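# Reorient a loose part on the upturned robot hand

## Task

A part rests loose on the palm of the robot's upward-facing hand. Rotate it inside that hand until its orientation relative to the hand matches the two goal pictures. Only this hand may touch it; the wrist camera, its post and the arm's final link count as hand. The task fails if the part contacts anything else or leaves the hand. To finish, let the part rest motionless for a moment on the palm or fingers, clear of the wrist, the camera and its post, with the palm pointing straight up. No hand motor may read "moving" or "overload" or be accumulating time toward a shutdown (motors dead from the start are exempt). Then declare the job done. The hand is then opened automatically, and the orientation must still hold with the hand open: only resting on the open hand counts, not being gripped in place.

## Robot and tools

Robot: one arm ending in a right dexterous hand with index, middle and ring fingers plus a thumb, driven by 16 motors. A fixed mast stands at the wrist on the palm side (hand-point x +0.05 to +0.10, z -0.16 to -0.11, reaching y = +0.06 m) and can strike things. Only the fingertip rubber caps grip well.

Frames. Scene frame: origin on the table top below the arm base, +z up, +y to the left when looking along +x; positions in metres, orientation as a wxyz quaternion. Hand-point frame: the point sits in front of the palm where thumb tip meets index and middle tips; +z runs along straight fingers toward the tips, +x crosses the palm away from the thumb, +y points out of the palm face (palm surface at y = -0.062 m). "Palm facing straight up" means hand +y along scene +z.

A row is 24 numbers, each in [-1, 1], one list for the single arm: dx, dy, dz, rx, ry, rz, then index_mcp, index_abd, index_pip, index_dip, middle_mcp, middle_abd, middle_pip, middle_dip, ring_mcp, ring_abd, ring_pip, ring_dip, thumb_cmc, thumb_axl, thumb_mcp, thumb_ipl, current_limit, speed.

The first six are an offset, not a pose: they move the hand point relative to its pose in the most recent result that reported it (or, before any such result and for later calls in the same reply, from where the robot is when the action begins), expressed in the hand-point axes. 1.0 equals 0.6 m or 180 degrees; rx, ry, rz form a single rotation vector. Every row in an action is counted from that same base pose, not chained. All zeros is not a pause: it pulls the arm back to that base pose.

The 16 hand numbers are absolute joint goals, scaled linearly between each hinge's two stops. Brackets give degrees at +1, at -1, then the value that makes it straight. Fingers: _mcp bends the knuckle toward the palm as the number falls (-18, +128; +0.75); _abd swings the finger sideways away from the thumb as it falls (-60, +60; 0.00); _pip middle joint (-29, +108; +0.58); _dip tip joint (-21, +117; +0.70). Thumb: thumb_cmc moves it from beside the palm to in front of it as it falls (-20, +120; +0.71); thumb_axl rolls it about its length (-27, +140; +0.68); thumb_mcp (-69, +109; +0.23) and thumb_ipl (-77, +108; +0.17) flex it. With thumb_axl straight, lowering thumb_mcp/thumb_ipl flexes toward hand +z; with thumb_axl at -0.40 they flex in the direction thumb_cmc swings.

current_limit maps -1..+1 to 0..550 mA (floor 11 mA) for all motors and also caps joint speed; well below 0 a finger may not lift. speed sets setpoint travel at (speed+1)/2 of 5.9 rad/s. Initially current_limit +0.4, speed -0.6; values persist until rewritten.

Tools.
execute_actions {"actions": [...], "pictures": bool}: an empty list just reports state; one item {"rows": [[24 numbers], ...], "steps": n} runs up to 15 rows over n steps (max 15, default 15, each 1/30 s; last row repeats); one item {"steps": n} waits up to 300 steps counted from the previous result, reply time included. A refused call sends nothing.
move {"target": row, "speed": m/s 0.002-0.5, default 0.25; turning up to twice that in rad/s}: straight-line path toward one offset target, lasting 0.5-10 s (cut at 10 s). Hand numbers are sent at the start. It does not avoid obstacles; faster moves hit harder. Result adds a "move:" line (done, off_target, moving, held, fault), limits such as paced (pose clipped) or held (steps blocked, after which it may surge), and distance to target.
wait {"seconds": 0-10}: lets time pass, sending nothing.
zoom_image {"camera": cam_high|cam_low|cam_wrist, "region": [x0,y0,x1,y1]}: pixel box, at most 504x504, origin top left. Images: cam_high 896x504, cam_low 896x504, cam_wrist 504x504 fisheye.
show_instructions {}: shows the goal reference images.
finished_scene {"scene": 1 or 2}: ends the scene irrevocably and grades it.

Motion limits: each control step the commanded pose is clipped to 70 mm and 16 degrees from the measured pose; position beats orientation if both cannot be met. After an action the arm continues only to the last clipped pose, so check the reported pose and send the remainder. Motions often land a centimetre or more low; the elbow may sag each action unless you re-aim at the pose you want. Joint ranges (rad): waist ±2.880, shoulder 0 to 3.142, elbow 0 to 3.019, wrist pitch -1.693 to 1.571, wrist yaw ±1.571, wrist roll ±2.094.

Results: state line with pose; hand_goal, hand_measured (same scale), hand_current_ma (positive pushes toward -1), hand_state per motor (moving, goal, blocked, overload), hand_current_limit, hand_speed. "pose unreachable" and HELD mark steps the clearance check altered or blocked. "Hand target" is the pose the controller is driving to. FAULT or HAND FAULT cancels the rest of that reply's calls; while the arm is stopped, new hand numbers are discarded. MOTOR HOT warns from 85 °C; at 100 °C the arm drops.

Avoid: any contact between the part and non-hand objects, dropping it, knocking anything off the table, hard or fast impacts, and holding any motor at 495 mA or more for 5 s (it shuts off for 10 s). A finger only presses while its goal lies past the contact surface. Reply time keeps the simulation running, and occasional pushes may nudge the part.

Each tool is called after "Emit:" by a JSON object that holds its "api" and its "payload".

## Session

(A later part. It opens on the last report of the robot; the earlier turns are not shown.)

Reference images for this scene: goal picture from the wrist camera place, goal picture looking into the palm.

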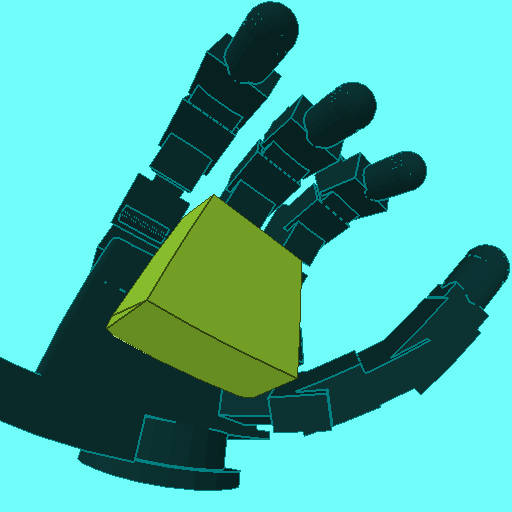

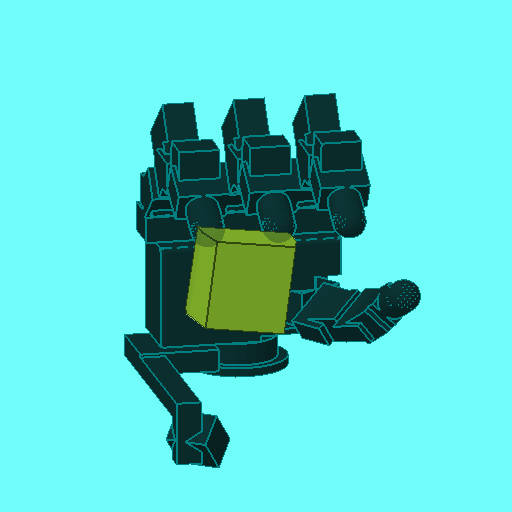

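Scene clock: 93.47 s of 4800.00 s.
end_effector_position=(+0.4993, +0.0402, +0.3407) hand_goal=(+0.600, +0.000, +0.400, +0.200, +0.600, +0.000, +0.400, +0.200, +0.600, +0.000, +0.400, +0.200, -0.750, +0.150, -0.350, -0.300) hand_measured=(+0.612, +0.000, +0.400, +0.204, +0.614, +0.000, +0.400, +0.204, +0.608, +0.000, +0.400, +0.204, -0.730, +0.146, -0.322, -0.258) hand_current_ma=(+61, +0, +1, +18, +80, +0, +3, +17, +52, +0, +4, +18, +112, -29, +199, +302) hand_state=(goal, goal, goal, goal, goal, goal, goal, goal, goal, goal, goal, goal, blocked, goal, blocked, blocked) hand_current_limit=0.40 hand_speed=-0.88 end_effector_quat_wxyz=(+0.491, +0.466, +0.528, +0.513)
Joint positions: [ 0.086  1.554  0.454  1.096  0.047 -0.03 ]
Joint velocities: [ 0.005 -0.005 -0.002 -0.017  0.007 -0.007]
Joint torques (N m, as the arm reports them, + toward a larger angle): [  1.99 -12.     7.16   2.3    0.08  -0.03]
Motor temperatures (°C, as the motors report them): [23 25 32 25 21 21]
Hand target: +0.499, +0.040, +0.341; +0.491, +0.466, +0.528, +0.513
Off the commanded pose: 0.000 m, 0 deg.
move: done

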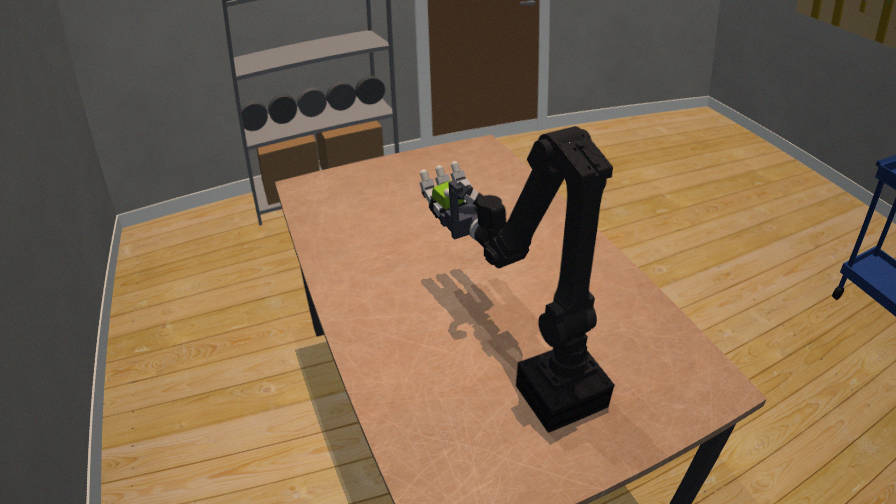

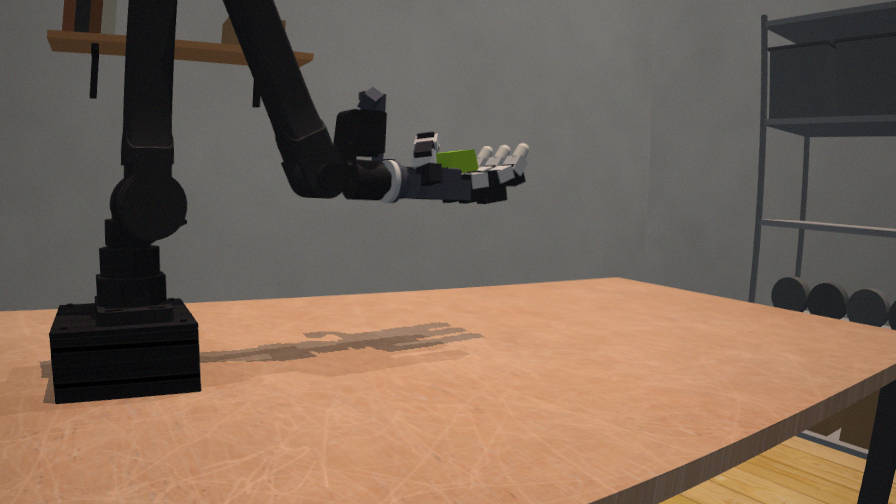

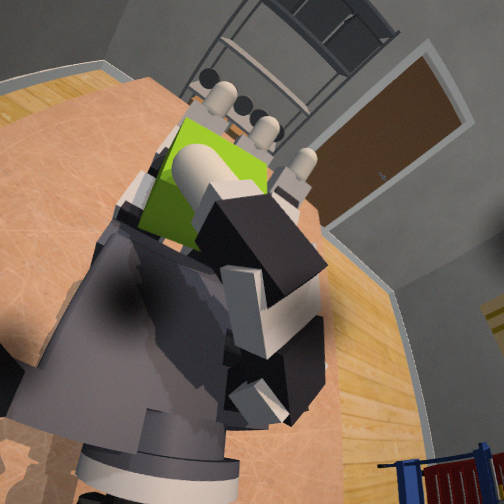

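Emit:
{"api": "execute_actions", "payload": {"actions": [{"rows":[[0,0,0,0,0,0,0.6,0,0.4,0.2,0.6,0,0.4,0.2,0.6,0,0.4,0.2,-0.75,0.15,-0.33,-0.34,0.4,-0.6],[0,0,0,0,0,0,0.6,0,0.4,0.2,0.6,0,0.4,0.2,0.6,0,0.4,0.2,-0.75,0.15,-0.33,-0.34,0.4,-0.6],[0,0,0,0,0,0,0.6,0,0.4,0.2,0.6,0,0.4,0.2,0.6,0,0.4,0.2,-0.75,0.15,-0.31,-0.38,0.4,-0.6],[0,0,0,0,0,0,0.6,0,0.4,0.2,0.6,0,0.4,0.2,0.6,0,0.4,0.2,-0.75,0.15,-0.31,-0.38,0.4,-0.6],[0,0,0,0,0,0,0.6,0,0.4,0.2,0.6,0,0.4,0.2,0.6,0,0.4,0.2,-0.75,0.15,-0.28,-0.42,0.4,-0.6],[0,0,0,0,0,0,0.6,0,0.4,0.2,0.6,0,0.4,0.2,0.6,0,0.4,0.2,-0.75,0.15,-0.28,-0.42,0.4,-0.6],[0,0,0,0,0,0,0.6,0,0.4,0.2,0.6,0,0.4,0.2,0.6,0,0.4,0.2,-0.75,0.15,-0.26,-0.46,0.4,-0.6],[0,0,0,0,0,0,0.6,0,0.4,0.2,0.6,0,0.4,0.2,0.6,0,0.4,0.2,-0.75,0.15,-0.26,-0.46,0.4,-0.6],[0,0,0,0,0,0,0.6,0,0.4,0.2,0.6,0,0.4,0.2,0.6,0,0.4,0.2,-0.75,0.15,-0.23,-0.50,0.4,-0.6],[0,0,0,0,0,0,0.6,0,0.4,0.2,0.6,0,0.4,0.2,0.6,0,0.4,0.2,-0.75,0.15,-0.23,-0.50,0.4,-0.6],[0,0,0,0,0,0,0.6,0,0.4,0.2,0.6,0,0.4,0.2,0.6,0,0.4,0.2,-0.75,0.15,-0.21,-0.54,0.4,-0.6],[0,0,0,0,0,0,0.6,0,0.4,0.2,0.6,0,0.4,0.2,0.6,0,0.4,0.2,-0.75,0.15,-0.21,-0.54,0.4,-0.6],[0,0,0,0,0,0,0.6,0,0.4,0.2,0.6,0,0.4,0.2,0.6,0,0.4,0.2,-0.75,0.15,-0.18,-0.58,0.4,-0.6]],"steps":15}]}}

Scene clock: 105.43 s of 4800.00 s.
end_effector_position=(+0.4993, +0.0402, +0.3407) hand_goal=(+0.600, +0.000, +0.400, +0.200, +0.600, +0.000, +0.400, +0.200, +0.600, +0.000, +0.400, +0.200, -0.750, +0.150, -0.180, -0.580) hand_measured=(+0.612, +0.000, +0.400, +0.204, +0.614, +0.000, +0.400, +0.204, +0.610, +0.000, +0.400, +0.204, -0.742, +0.146, -0.192, -0.460) hand_current_ma=(+61, +0, +1, +18, +80, +0, +3, +17, +65, +0, +4, +18, +26, -29, +41, +85) hand_state=(goal, goal, goal, goal, goal, goal, goal, goal, goal, goal, goal, goal, moving, goal, moving, moving) hand_current_limit=0.40 hand_speed=-0.60 end_effector_quat_wxyz=(+0.491, +0.466, +0.528, +0.513)
Joint positions: [ 0.086  1.554  0.454  1.096  0.047 -0.03 ]
Joint velocities: [-0.005 -0.015 -0.017  0.007  0.022 -0.022]
Joint torques (N m, as the arm reports them, + toward a larger angle): [  1.73 -11.95   7.13   2.27   0.07  -0.03]
Motor temperatures (°C, as the motors report them): [23 25 32 25 21 21]
Hand target: +0.499, +0.040, +0.341; +0.491, +0.466, +0.528, +0.513
Off the commanded pose: 0.000 m, 0 deg.
Steps of this call (steps 1 to 344: nothing new was sent; steps 345 to 359: all 15 steps of this action). Readings (end_effector_position | what the end effector reports):
345: (+0.4993, +0.0402, +0.3407) | hand_goal=(+0.600, +0.000, +0.400, +0.200, +0.600, +0.000, +0.400, +0.200, +0.600, +0.000, +0.400, +0.200, -0.750, +0.150, -0.330, -0.340) hand_measured=(+0.612, +0.000, +0.400, +0.204, +0.614, +0.000, +0.400, +0.204, +0.608, +0.000, +0.400, +0.204, -0.730, +0.146, -0.322, -0.258) hand_current_ma=(+61, +0, +1, +18, +80, +0, +3, +17, +52, +0, +4, +18, +112, -29, +199, +302) hand_state=(goal, goal, goal, goal, goal, goal, goal, goal, goal, goal, goal, goal, blocked, goal, moving, moving) hand_current_limit=0.40 hand_speed=-0.60
346: (+0.4993, +0.0402, +0.3407) | hand_goal=(+0.600, +0.000, +0.400, +0.200, +0.600, +0.000, +0.400, +0.200, +0.600, +0.000, +0.400, +0.200, -0.750, +0.150, -0.330, -0.340) hand_measured=(+0.612, +0.000, +0.400, +0.204, +0.614, +0.000, +0.400, +0.204, +0.608, +0.000, +0.400, +0.204, -0.730, +0.146, -0.320, -0.258) hand_current_ma=(+61, +0, +1, +18, +80, +0, +3, +17, +52, +0, +4, +18, +112, -29, +111, +350) hand_state=(goal, goal, goal, goal, goal, goal, goal, goal, goal, goal, goal, goal, blocked, goal, moving, moving) hand_current_limit=0.40 hand_speed=-0.60
348: (+0.4993, +0.0402, +0.3407) | hand_goal=(+0.600, +0.000, +0.400, +0.200, +0.600, +0.000, +0.400, +0.200, +0.600, +0.000, +0.400, +0.200, -0.750, +0.150, -0.310, -0.380) hand_measured=(+0.612, +0.000, +0.400, +0.204, +0.614, +0.000, +0.400, +0.204, +0.608, +0.000, +0.400, +0.204, -0.730, +0.146, -0.310, -0.274) hand_current_ma=(+61, +0, +1, +18, +80, +0, +3, +17, +54, +0, +4, +18, +112, -29, +71, +294) hand_state=(goal, goal, goal, goal, goal, goal, goal, goal, goal, goal, goal, goal, blocked, goal, moving, moving) hand_current_limit=0.40 hand_speed=-0.60
352: (+0.4993, +0.0402, +0.3407) | hand_goal=(+0.600, +0.000, +0.400, +0.200, +0.600, +0.000, +0.400, +0.200, +0.600, +0.000, +0.400, +0.200, -0.750, +0.150, -0.260, -0.460) hand_measured=(+0.612, +0.000, +0.400, +0.204, +0.614, +0.000, +0.400, +0.204, +0.610, +0.000, +0.400, +0.204, -0.732, +0.146, -0.274, -0.332) hand_current_ma=(+61, +0, +1, +18, +80, +0, +3, +17, +63, +0, +4, +18, +95, -29, +4, +200) hand_state=(goal, goal, goal, goal, goal, goal, goal, goal, goal, goal, goal, goal, moving, goal, moving, moving) hand_current_limit=0.40 hand_speed=-0.60
359: the state above

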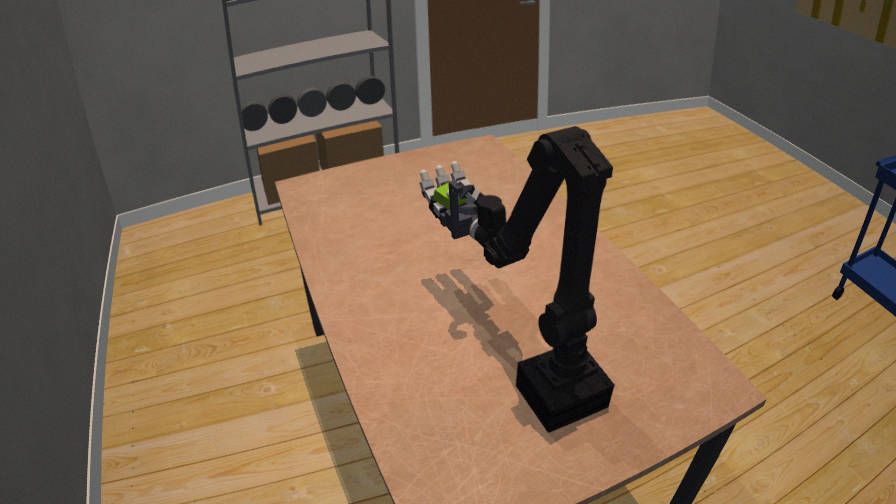

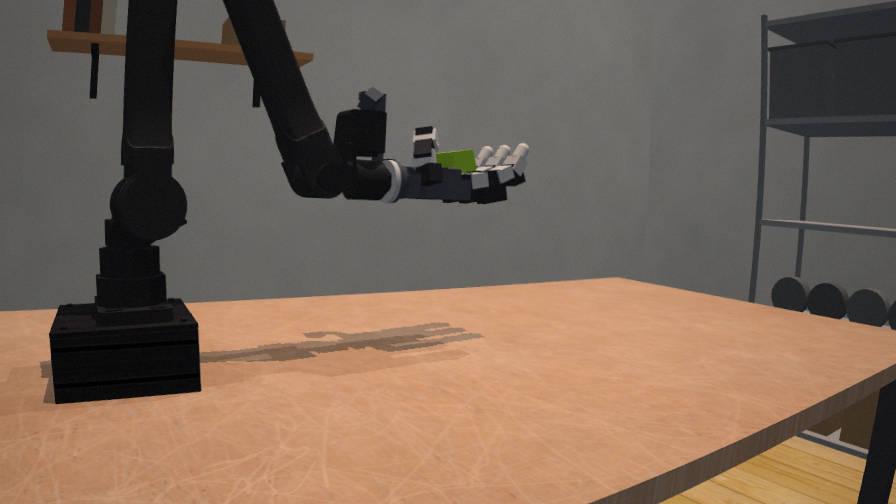

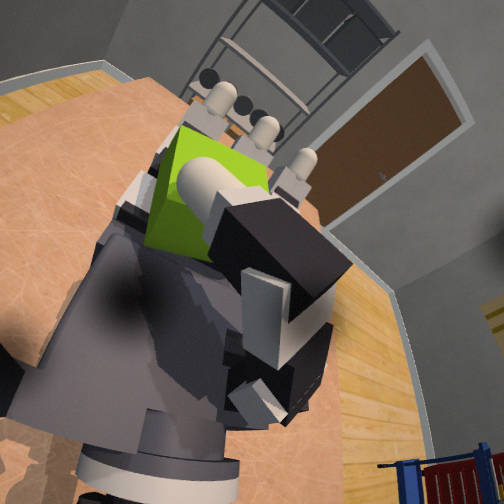

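Emit:
{"api": "execute_actions", "payload": {"actions": [{"rows":[[0,0,0,0,0,0,0.6,0,0.4,0.2,0.6,0,0.4,0.2,0.6,0,0.4,0.2,-0.75,0.15,-0.18,-1.0,0.2,0.0]],"steps":8}], "pictures": false}}

Emit:
{"api": "move", "payload": {"target": [0,0,0,0,0,0,0.6,0,0.4,0.2,0.6,0,0.4,0.2,0.6,0,0.4,0.2,-0.75,0.15,0.12,-1.0,0.2,-0.93], "speed": 0.05}}

Scene clock: 115.80 s of 4800.00 s.
end_effector_position=(+0.4993, +0.0402, +0.3407) hand_goal=(+0.600, +0.000, +0.400, +0.200, +0.600, +0.000, +0.400, +0.200, +0.600, +0.000, +0.400, +0.200, -0.750, +0.150, -0.180, -1.000) hand_measured=(+0.612, +0.000, +0.400, +0.204, +0.614, +0.000, +0.400, +0.204, +0.610, +0.000, +0.400, +0.204, -0.732, +0.144, -0.152, -0.546) hand_current_ma=(+61, +0, +1, +18, +80, +0, +3, +17, +65, +0, +4, +18, +104, -31, +191, +322) hand_state=(goal, goal, goal, goal, goal, goal, goal, goal, goal, goal, goal, goal, goal, goal, blocked, moving) hand_current_limit=0.20 hand_speed=0.00 end_effector_quat_wxyz=(+0.491, +0.466, +0.528, +0.513)
Joint positions: [ 0.086  1.554  0.454  1.096  0.047 -0.03 ]
Joint velocities: [ 0.005 -0.005  0.002 -0.022 -0.125  0.066]
Joint torques (N m, as the arm reports them, + toward a larger angle): [  1.91 -12.     7.21   2.31   0.07  -0.02]
Motor temperatures (°C, as the motors report them): [23 26 32 25 21 21]
Hand target: +0.499, +0.040, +0.341; +0.491, +0.466, +0.528, +0.513
Off the commanded pose: 0.000 m, 0 deg.
Steps of this call (steps 1 to 303: nothing new was sent; steps 304 to 311: all 8 steps of this action). Readings (end_effector_position | what the end effector reports):
304: (+0.4993, +0.0402, +0.3407) | hand_goal=(+0.600, +0.000, +0.400, +0.200, +0.600, +0.000, +0.400, +0.200, +0.600, +0.000, +0.400, +0.200, -0.750, +0.150, -0.180, -1.000) hand_measured=(+0.612, +0.000, +0.400, +0.204, +0.614, +0.000, +0.400, +0.204, +0.610, +0.000, +0.400, +0.204, -0.734, +0.146, -0.156, -0.538) hand_current_ma=(+61, +0, +1, +18, +80, +0, +3, +17, +65, +0, +4, +18, +91, -29, +171, +293) hand_state=(goal, goal, goal, goal, goal, goal, goal, goal, goal, goal, goal, goal, goal, goal, blocked, moving) hand_current_limit=0.20 hand_speed=0.00
305: (+0.4993, +0.0402, +0.3407) | hand_goal=(+0.600, +0.000, +0.400, +0.200, +0.600, +0.000, +0.400, +0.200, +0.600, +0.000, +0.400, +0.200, -0.750, +0.150, -0.180, -1.000) hand_measured=(+0.612, +0.000, +0.400, +0.204, +0.614, +0.000, +0.400, +0.204, +0.610, +0.000, +0.400, +0.204, -0.734, +0.146, -0.156, -0.538) hand_current_ma=(+61, +0, +1, +18, +80, +0, +3, +17, +65, +0, +4, +18, +91, -29, +172, +317) hand_state=(goal, goal, goal, goal, goal, goal, goal, goal, goal, goal, goal, goal, goal, goal, blocked, moving) hand_current_limit=0.20 hand_speed=0.00
307: (+0.4993, +0.0402, +0.3407) | hand_goal=(+0.600, +0.000, +0.400, +0.200, +0.600, +0.000, +0.400, +0.200, +0.600, +0.000, +0.400, +0.200, -0.750, +0.150, -0.180, -1.000) hand_measured=(+0.612, +0.000, +0.400, +0.204, +0.614, +0.000, +0.400, +0.204, +0.610, +0.000, +0.400, +0.204, -0.732, +0.146, -0.154, -0.542) hand_current_ma=(+61, +0, +1, +18, +80, +0, +3, +17, +65, +0, +4, +18, +98, -30, +182, +316) hand_state=(goal, goal, goal, goal, goal, goal, goal, goal, goal, goal, goal, goal, goal, goal, blocked, moving) hand_current_limit=0.20 hand_speed=0.00
311: the state above

Scene clock: 119.50 s of 4800.00 s.
end_effector_position=(+0.4993, +0.0402, +0.3407) hand_goal=(+0.600, +0.000, +0.400, +0.200, +0.600, +0.000, +0.400, +0.200, +0.600, +0.000, +0.400, +0.200, -0.750, +0.150, +0.120, -1.000) hand_measured=(+0.612, +0.000, +0.400, +0.204, +0.614, +0.000, +0.400, +0.204, +0.610, +0.000, +0.400, +0.204, -0.752, +0.148, +0.112, -1.000) hand_current_ma=(+61, +0, +1, +18, +80, +0, +3, +17, +67, +0, +4, +18, -9, -7, -51, +6) hand_state=(goal, goal, goal, goal, goal, goal, goal, goal, goal, goal, goal, goal, goal, goal, goal, goal) hand_current_limit=0.20 hand_speed=-0.93 end_effector_quat_wxyz=(+0.491, +0.466, +0.528, +0.513)
Joint positions: [ 0.086  1.554  0.454  1.096  0.047 -0.03 ]
Joint velocities: [-0.005 -0.015  0.002 -0.012 -0.007  0.007]
Joint torques (N m, as the arm reports them, + toward a larger angle): [  1.91 -12.09   7.18   2.25   0.05  -0.04]
Motor temperatures (°C, as the motors report them): [23 26 32 25 21 21]
Hand target: +0.499, +0.040, +0.341; +0.491, +0.466, +0.528, +0.513
Off the commanded pose: 0.000 m, 0 deg.
move: done

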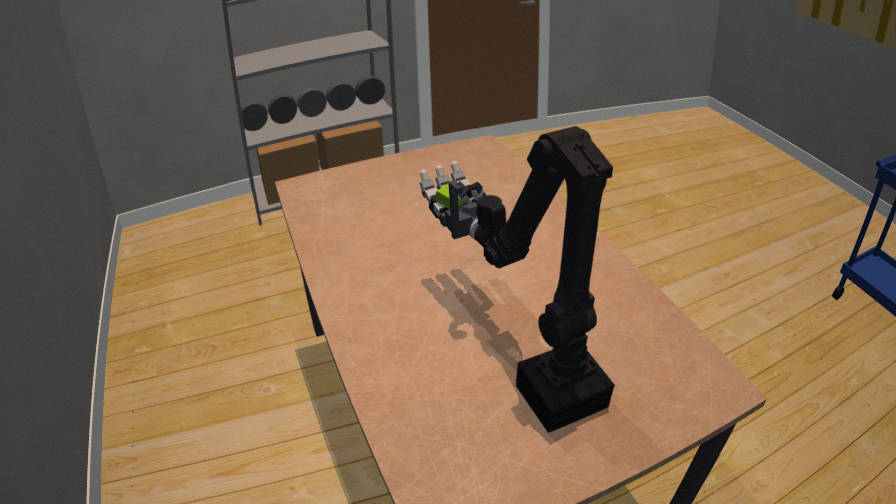

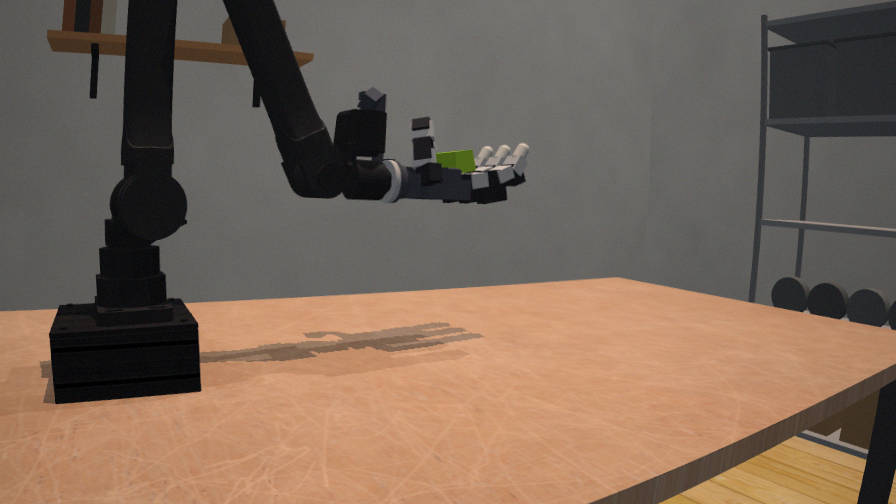

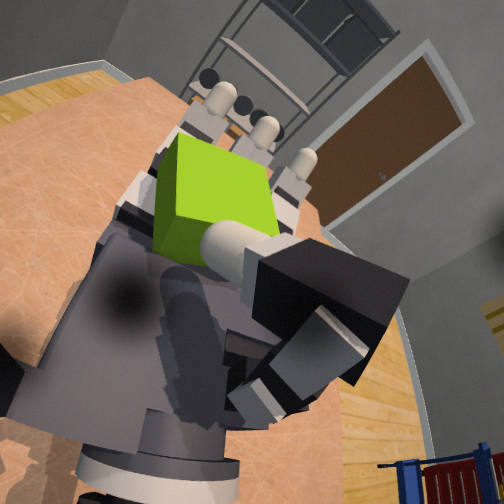

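Emit:
{"api": "move", "payload": {"target": [0,0,0,0,0,0,0.6,0,0.4,0.2,0.6,0,0.4,0.2,0.6,0,0.4,0.2,-0.75,0.15,0.0,0.0,0.3,-0.4], "speed": 0.05}}

Emit:
{"api": "move", "payload": {"target": [0,0,0,0,0,0,0.6,0,0.4,0.2,0.6,0,0.4,0.2,0.6,0,0.4,0.2,-0.75,0.15,-0.47,0.0,0.3,-0.6], "speed": 0.05}}

Emit:
{"api": "execute_actions", "payload": {"actions": [{"rows":[[0,0,0,0,0,0,0.6,0,0.4,0.2,0.6,0,0.4,0.2,0.6,0,0.4,0.2,-0.75,0.15,-0.47,-1.0,0.2,0.5]],"steps":14}], "pictures": false}}

Emit:
{"api": "move", "payload": {"target": [0,0,0,0,0,0,0.6,0,0.4,0.2,0.6,0,0.4,0.2,0.6,0,0.4,0.2,-0.75,0.15,0.15,-1.0,0.2,-0.93], "speed": 0.05}}

Scene clock: 130.90 s of 4800.00 s.
end_effector_position=(+0.4993, +0.0402, +0.3407) hand_goal=(+0.600, +0.000, +0.400, +0.200, +0.600, +0.000, +0.400, +0.200, +0.600, +0.000, +0.400, +0.200, -0.750, +0.150, +0.000, +0.000) hand_measured=(+0.612, +0.000, +0.400, +0.204, +0.614, +0.000, +0.400, +0.204, +0.612, +0.000, +0.400, +0.204, -0.752, +0.148, -0.002, -0.004) hand_current_ma=(+61, +0, +1, +18, +80, +0, +3, +17, +79, +0, +4, +18, -11, -8, -11, -30) hand_state=(goal, goal, goal, goal, goal, goal, goal, goal, goal, goal, goal, goal, goal, goal, goal, goal) hand_current_limit=0.30 hand_speed=-0.40 end_effector_quat_wxyz=(+0.491, +0.466, +0.528, +0.513)
Joint positions: [ 0.086  1.554  0.454  1.096  0.047 -0.03 ]
Joint velocities: [-0.015  0.005  0.012  0.007 -0.007  0.007]
Joint torques (N m, as the arm reports them, + toward a larger angle): [  2.01 -12.28   7.07   2.3    0.06  -0.04]
Motor temperatures (°C, as the motors report them): [23 26 32 25 21 21]
Hand target: +0.499, +0.040, +0.341; +0.491, +0.466, +0.528, +0.513
Off the commanded pose: 0.000 m, 0 deg.
move: done

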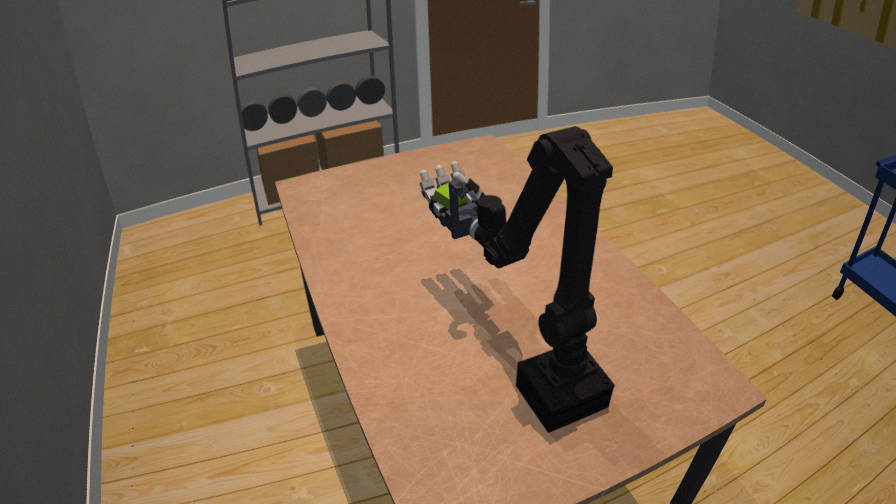

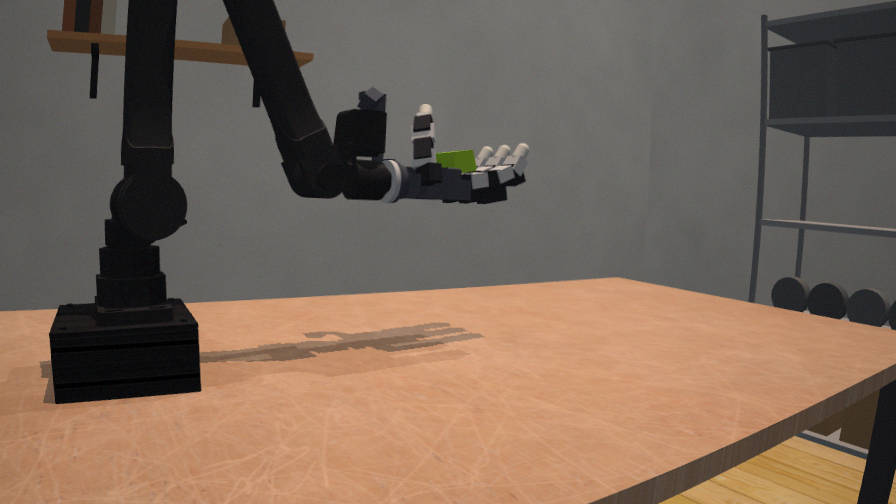

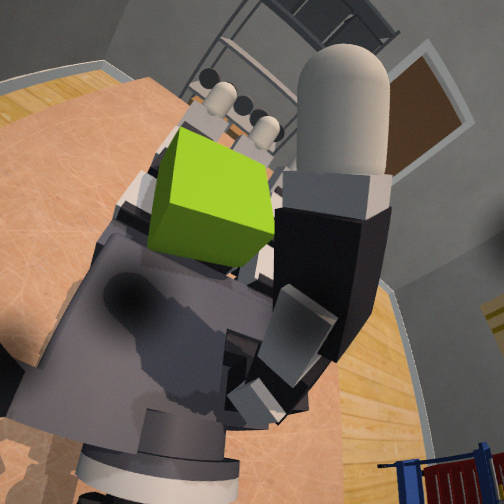

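Scene clock: 131.77 s of 4800.00 s.
end_effector_position=(+0.4993, +0.0402, +0.3407) hand_goal=(+0.600, +0.000, +0.400, +0.200, +0.600, +0.000, +0.400, +0.200, +0.600, +0.000, +0.400, +0.200, -0.750, +0.150, -0.470, +0.000) hand_measured=(+0.612, +0.000, +0.400, +0.204, +0.614, +0.000, +0.400, +0.204, +0.612, +0.000, +0.400, +0.204, -0.748, +0.148, -0.452, +0.004) hand_current_ma=(+61, +0, +1, +18, +80, +0, +3, +17, +79, +0, +4, +18, +12, -18, +127, +25) hand_state=(goal, goal, goal, goal, goal, goal, goal, goal, goal, goal, goal, goal, goal, goal, goal, goal) hand_current_limit=0.30 hand_speed=-0.60 end_effector_quat_wxyz=(+0.491, +0.466, +0.528, +0.513)
Joint positions: [ 0.086  1.554  0.454  1.096  0.047 -0.03 ]
Joint velocities: [ 0.005 -0.024 -0.017 -0.012 -0.022 -0.037]
Joint torques (N m, as the arm reports them, + toward a larger angle): [  2.12 -11.94   7.12   2.26   0.08  -0.02]
Motor temperatures (°C, as the motors report them): [23 26 32 25 21 21]
Hand target: +0.499, +0.040, +0.341; +0.491, +0.466, +0.528, +0.513
Off the commanded pose: 0.000 m, 0 deg.
move: done

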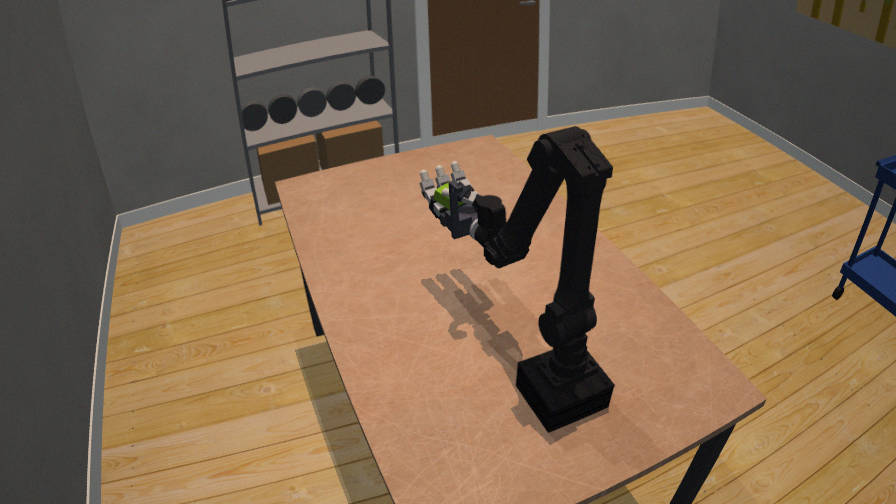

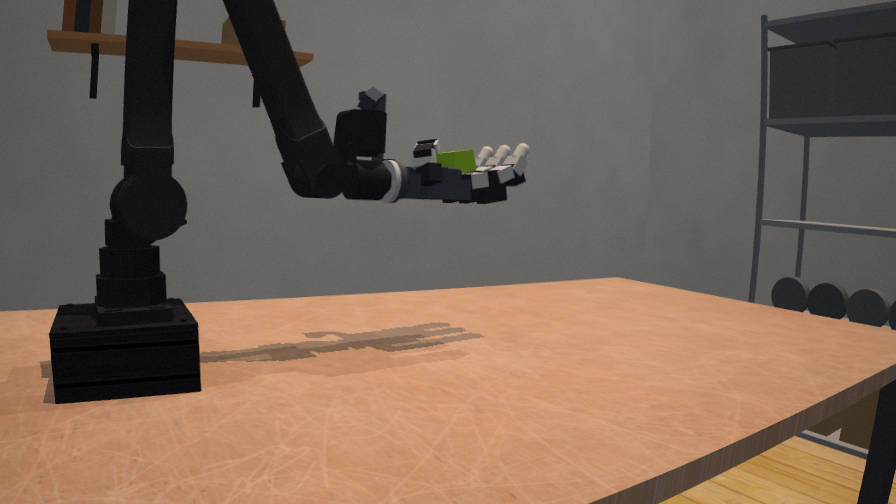

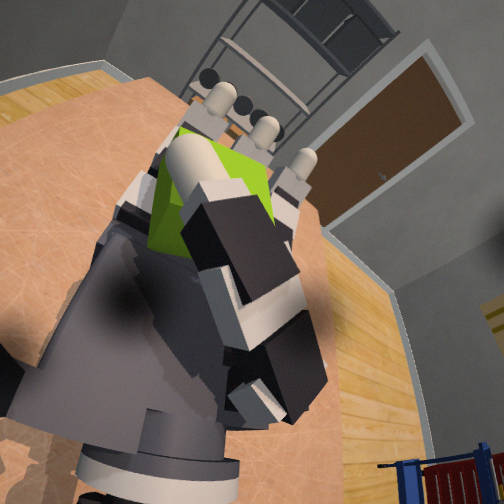

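Scene clock: 132.23 s of 4800.00 s.
end_effector_position=(+0.4993, +0.0402, +0.3407) hand_goal=(+0.600, +0.000, +0.400, +0.200, +0.600, +0.000, +0.400, +0.200, +0.600, +0.000, +0.400, +0.200, -0.750, +0.150, -0.470, -1.000) hand_measured=(+0.612, +0.000, +0.400, +0.204, +0.614, +0.000, +0.400, +0.204, +0.612, +0.000, +0.400, +0.204, -0.728, +0.144, -0.438, -0.052) hand_current_ma=(+61, +0, +1, +18, +80, +0, +3, +17, +79, +0, +4, +18, +123, -41, +221, +313) hand_state=(goal, goal, goal, goal, goal, goal, goal, goal, goal, goal, goal, goal, blocked, goal, blocked, moving) hand_current_limit=0.20 hand_speed=0.50 end_effector_quat_wxyz=(+0.491, +0.466, +0.528, +0.513)
Joint positions: [ 0.086  1.554  0.454  1.096  0.047 -0.03 ]
Joint velocities: [-0.024  0.005  0.012 -0.007  0.022 -0.037]
Joint torques (N m, as the arm reports them, + toward a larger angle): [  2.23 -11.95   7.13   2.29   0.07  -0.03]
Motor temperatures (°C, as the motors report them): [23 26 32 25 21 21]
Hand target: +0.499, +0.040, +0.341; +0.491, +0.466, +0.528, +0.513
Off the commanded pose: 0.000 m, 0 deg.
Steps of this call (steps 1 to 14: all 14 steps of this action). Readings (end_effector_position | what the end effector reports):
1: (+0.4993, +0.0402, +0.3407) | hand_goal=(+0.600, +0.000, +0.400, +0.200, +0.600, +0.000, +0.400, +0.200, +0.600, +0.000, +0.400, +0.200, -0.750, +0.150, -0.470, -1.000) hand_measured=(+0.612, +0.000, +0.400, +0.204, +0.614, +0.000, +0.400, +0.204, +0.612, +0.000, +0.400, +0.204, -0.748, +0.148, -0.452, +0.004) hand_current_ma=(+61, +0, +1, +18, +80, +0, +3, +17, +79, +0, +4, +18, +12, -18, +127, +25) hand_state=(goal, goal, goal, goal, goal, goal, goal, goal, goal, goal, goal, goal, goal, goal, goal, moving) hand_current_limit=0.20 hand_speed=0.50
2: (+0.4993, +0.0402, +0.3407) | hand_goal=(+0.600, +0.000, +0.400, +0.200, +0.600, +0.000, +0.400, +0.200, +0.600, +0.000, +0.400, +0.200, -0.750, +0.150, -0.470, -1.000) hand_measured=(+0.612, +0.000, +0.400, +0.204, +0.614, +0.000, +0.400, +0.204, +0.612, +0.000, +0.400, +0.204, -0.748, +0.148, -0.452, +0.002) hand_current_ma=(+61, +0, +1, +18, +80, +0, +3, +17, +79, +0, +4, +18, +14, -18, +127, +250) hand_state=(goal, goal, goal, goal, goal, goal, goal, goal, goal, goal, goal, goal, goal, goal, goal, moving) hand_current_limit=0.20 hand_speed=0.50
4: (+0.4993, +0.0402, +0.3407) | hand_goal=(+0.600, +0.000, +0.400, +0.200, +0.600, +0.000, +0.400, +0.200, +0.600, +0.000, +0.400, +0.200, -0.750, +0.150, -0.470, -1.000) hand_measured=(+0.612, +0.000, +0.400, +0.204, +0.614, +0.000, +0.400, +0.204, +0.612, +0.000, +0.400, +0.204, -0.740, +0.146, -0.450, -0.014) hand_current_ma=(+61, +0, +1, +18, +80, +0, +3, +17, +79, +0, +4, +18, +74, -34, +147, +273) hand_state=(goal, goal, goal, goal, goal, goal, goal, goal, goal, goal, goal, goal, moving, moving, moving, moving) hand_current_limit=0.20 hand_speed=0.50
8: (+0.4993, +0.0402, +0.3407) | hand_goal=(+0.600, +0.000, +0.400, +0.200, +0.600, +0.000, +0.400, +0.200, +0.600, +0.000, +0.400, +0.200, -0.750, +0.150, -0.470, -1.000) hand_measured=(+0.612, +0.000, +0.400, +0.204, +0.614, +0.000, +0.400, +0.204, +0.612, +0.000, +0.400, +0.204, -0.732, +0.144, -0.444, -0.038) hand_current_ma=(+61, +0, +1, +18, +80, +0, +3, +17, +79, +0, +4, +18, +105, -38, +194, +292) hand_state=(goal, goal, goal, goal, goal, goal, goal, goal, goal, goal, goal, goal, moving, goal, moving, moving) hand_current_limit=0.20 hand_speed=0.50
14: the state above

Scene clock: 137.47 s of 4800.00 s.
end_effector_position=(+0.4993, +0.0402, +0.3407) hand_goal=(+0.600, +0.000, +0.400, +0.200, +0.600, +0.000, +0.400, +0.200, +0.600, +0.000, +0.400, +0.200, -0.750, +0.150, +0.150, -1.000) hand_measured=(+0.612, +0.000, +0.400, +0.204, +0.614, +0.000, +0.400, +0.204, +0.612, +0.000, +0.400, +0.204, -0.752, +0.146, +0.142, -0.722) hand_current_ma=(+61, +0, +1, +18, +80, +0, +3, +17, +79, +0, +4, +18, -15, -19, -53, +10) hand_state=(goal, goal, goal, goal, goal, goal, goal, goal, goal, goal, goal, goal, goal, goal, goal, moving) hand_current_limit=0.20 hand_speed=-0.93 end_effector_quat_wxyz=(+0.491, +0.466, +0.528, +0.513)
Joint positions: [ 0.086  1.554  0.454  1.096  0.047 -0.03 ]
Joint velocities: [-0.005  0.015 -0.007 -0.007 -0.007 -0.037]
Joint torques (N m, as the arm reports them, + toward a larger angle): [  1.94 -12.2    7.14   2.22   0.1   -0.04]
Motor temperatures (°C, as the motors report them): [23 26 32 25 21 21]
Hand target: +0.499, +0.040, +0.341; +0.491, +0.466, +0.528, +0.513
Off the commanded pose: 0.000 m, 0 deg.
move: moving (no rest 5 s after the path's end)

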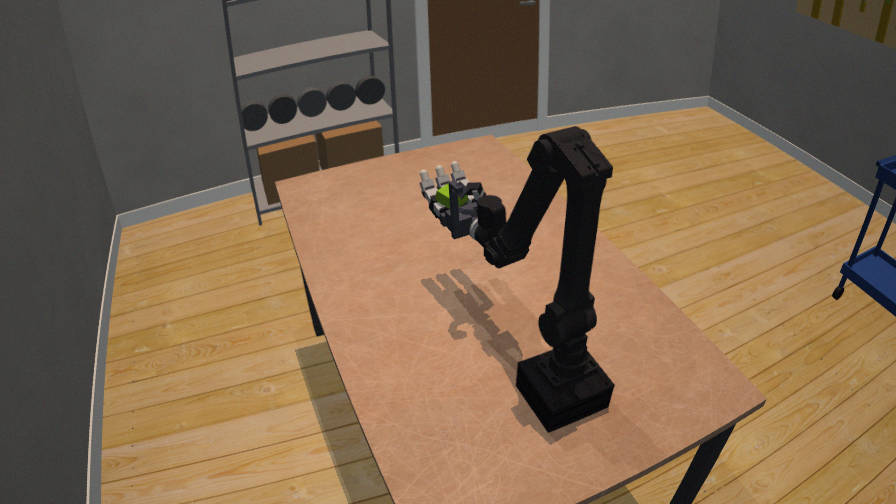

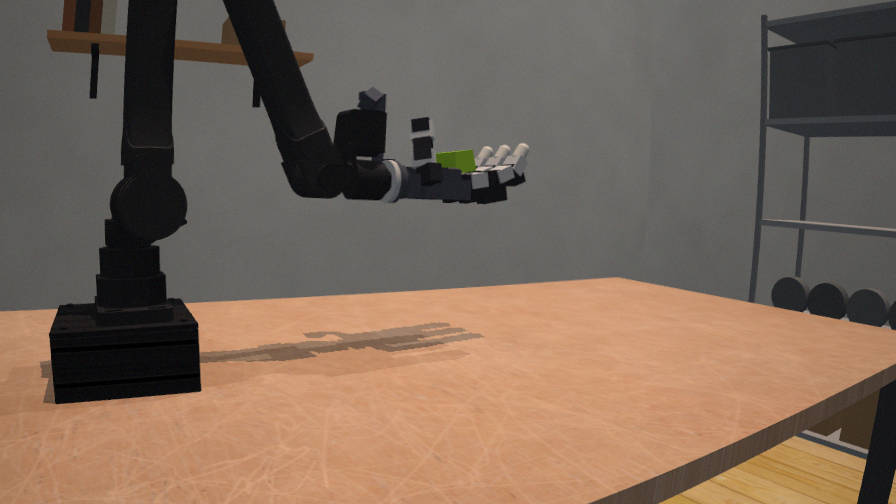

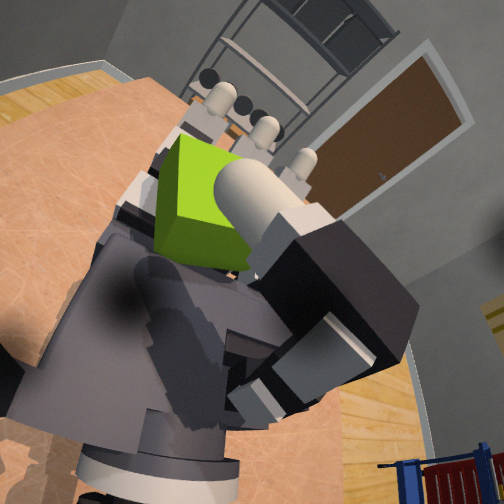

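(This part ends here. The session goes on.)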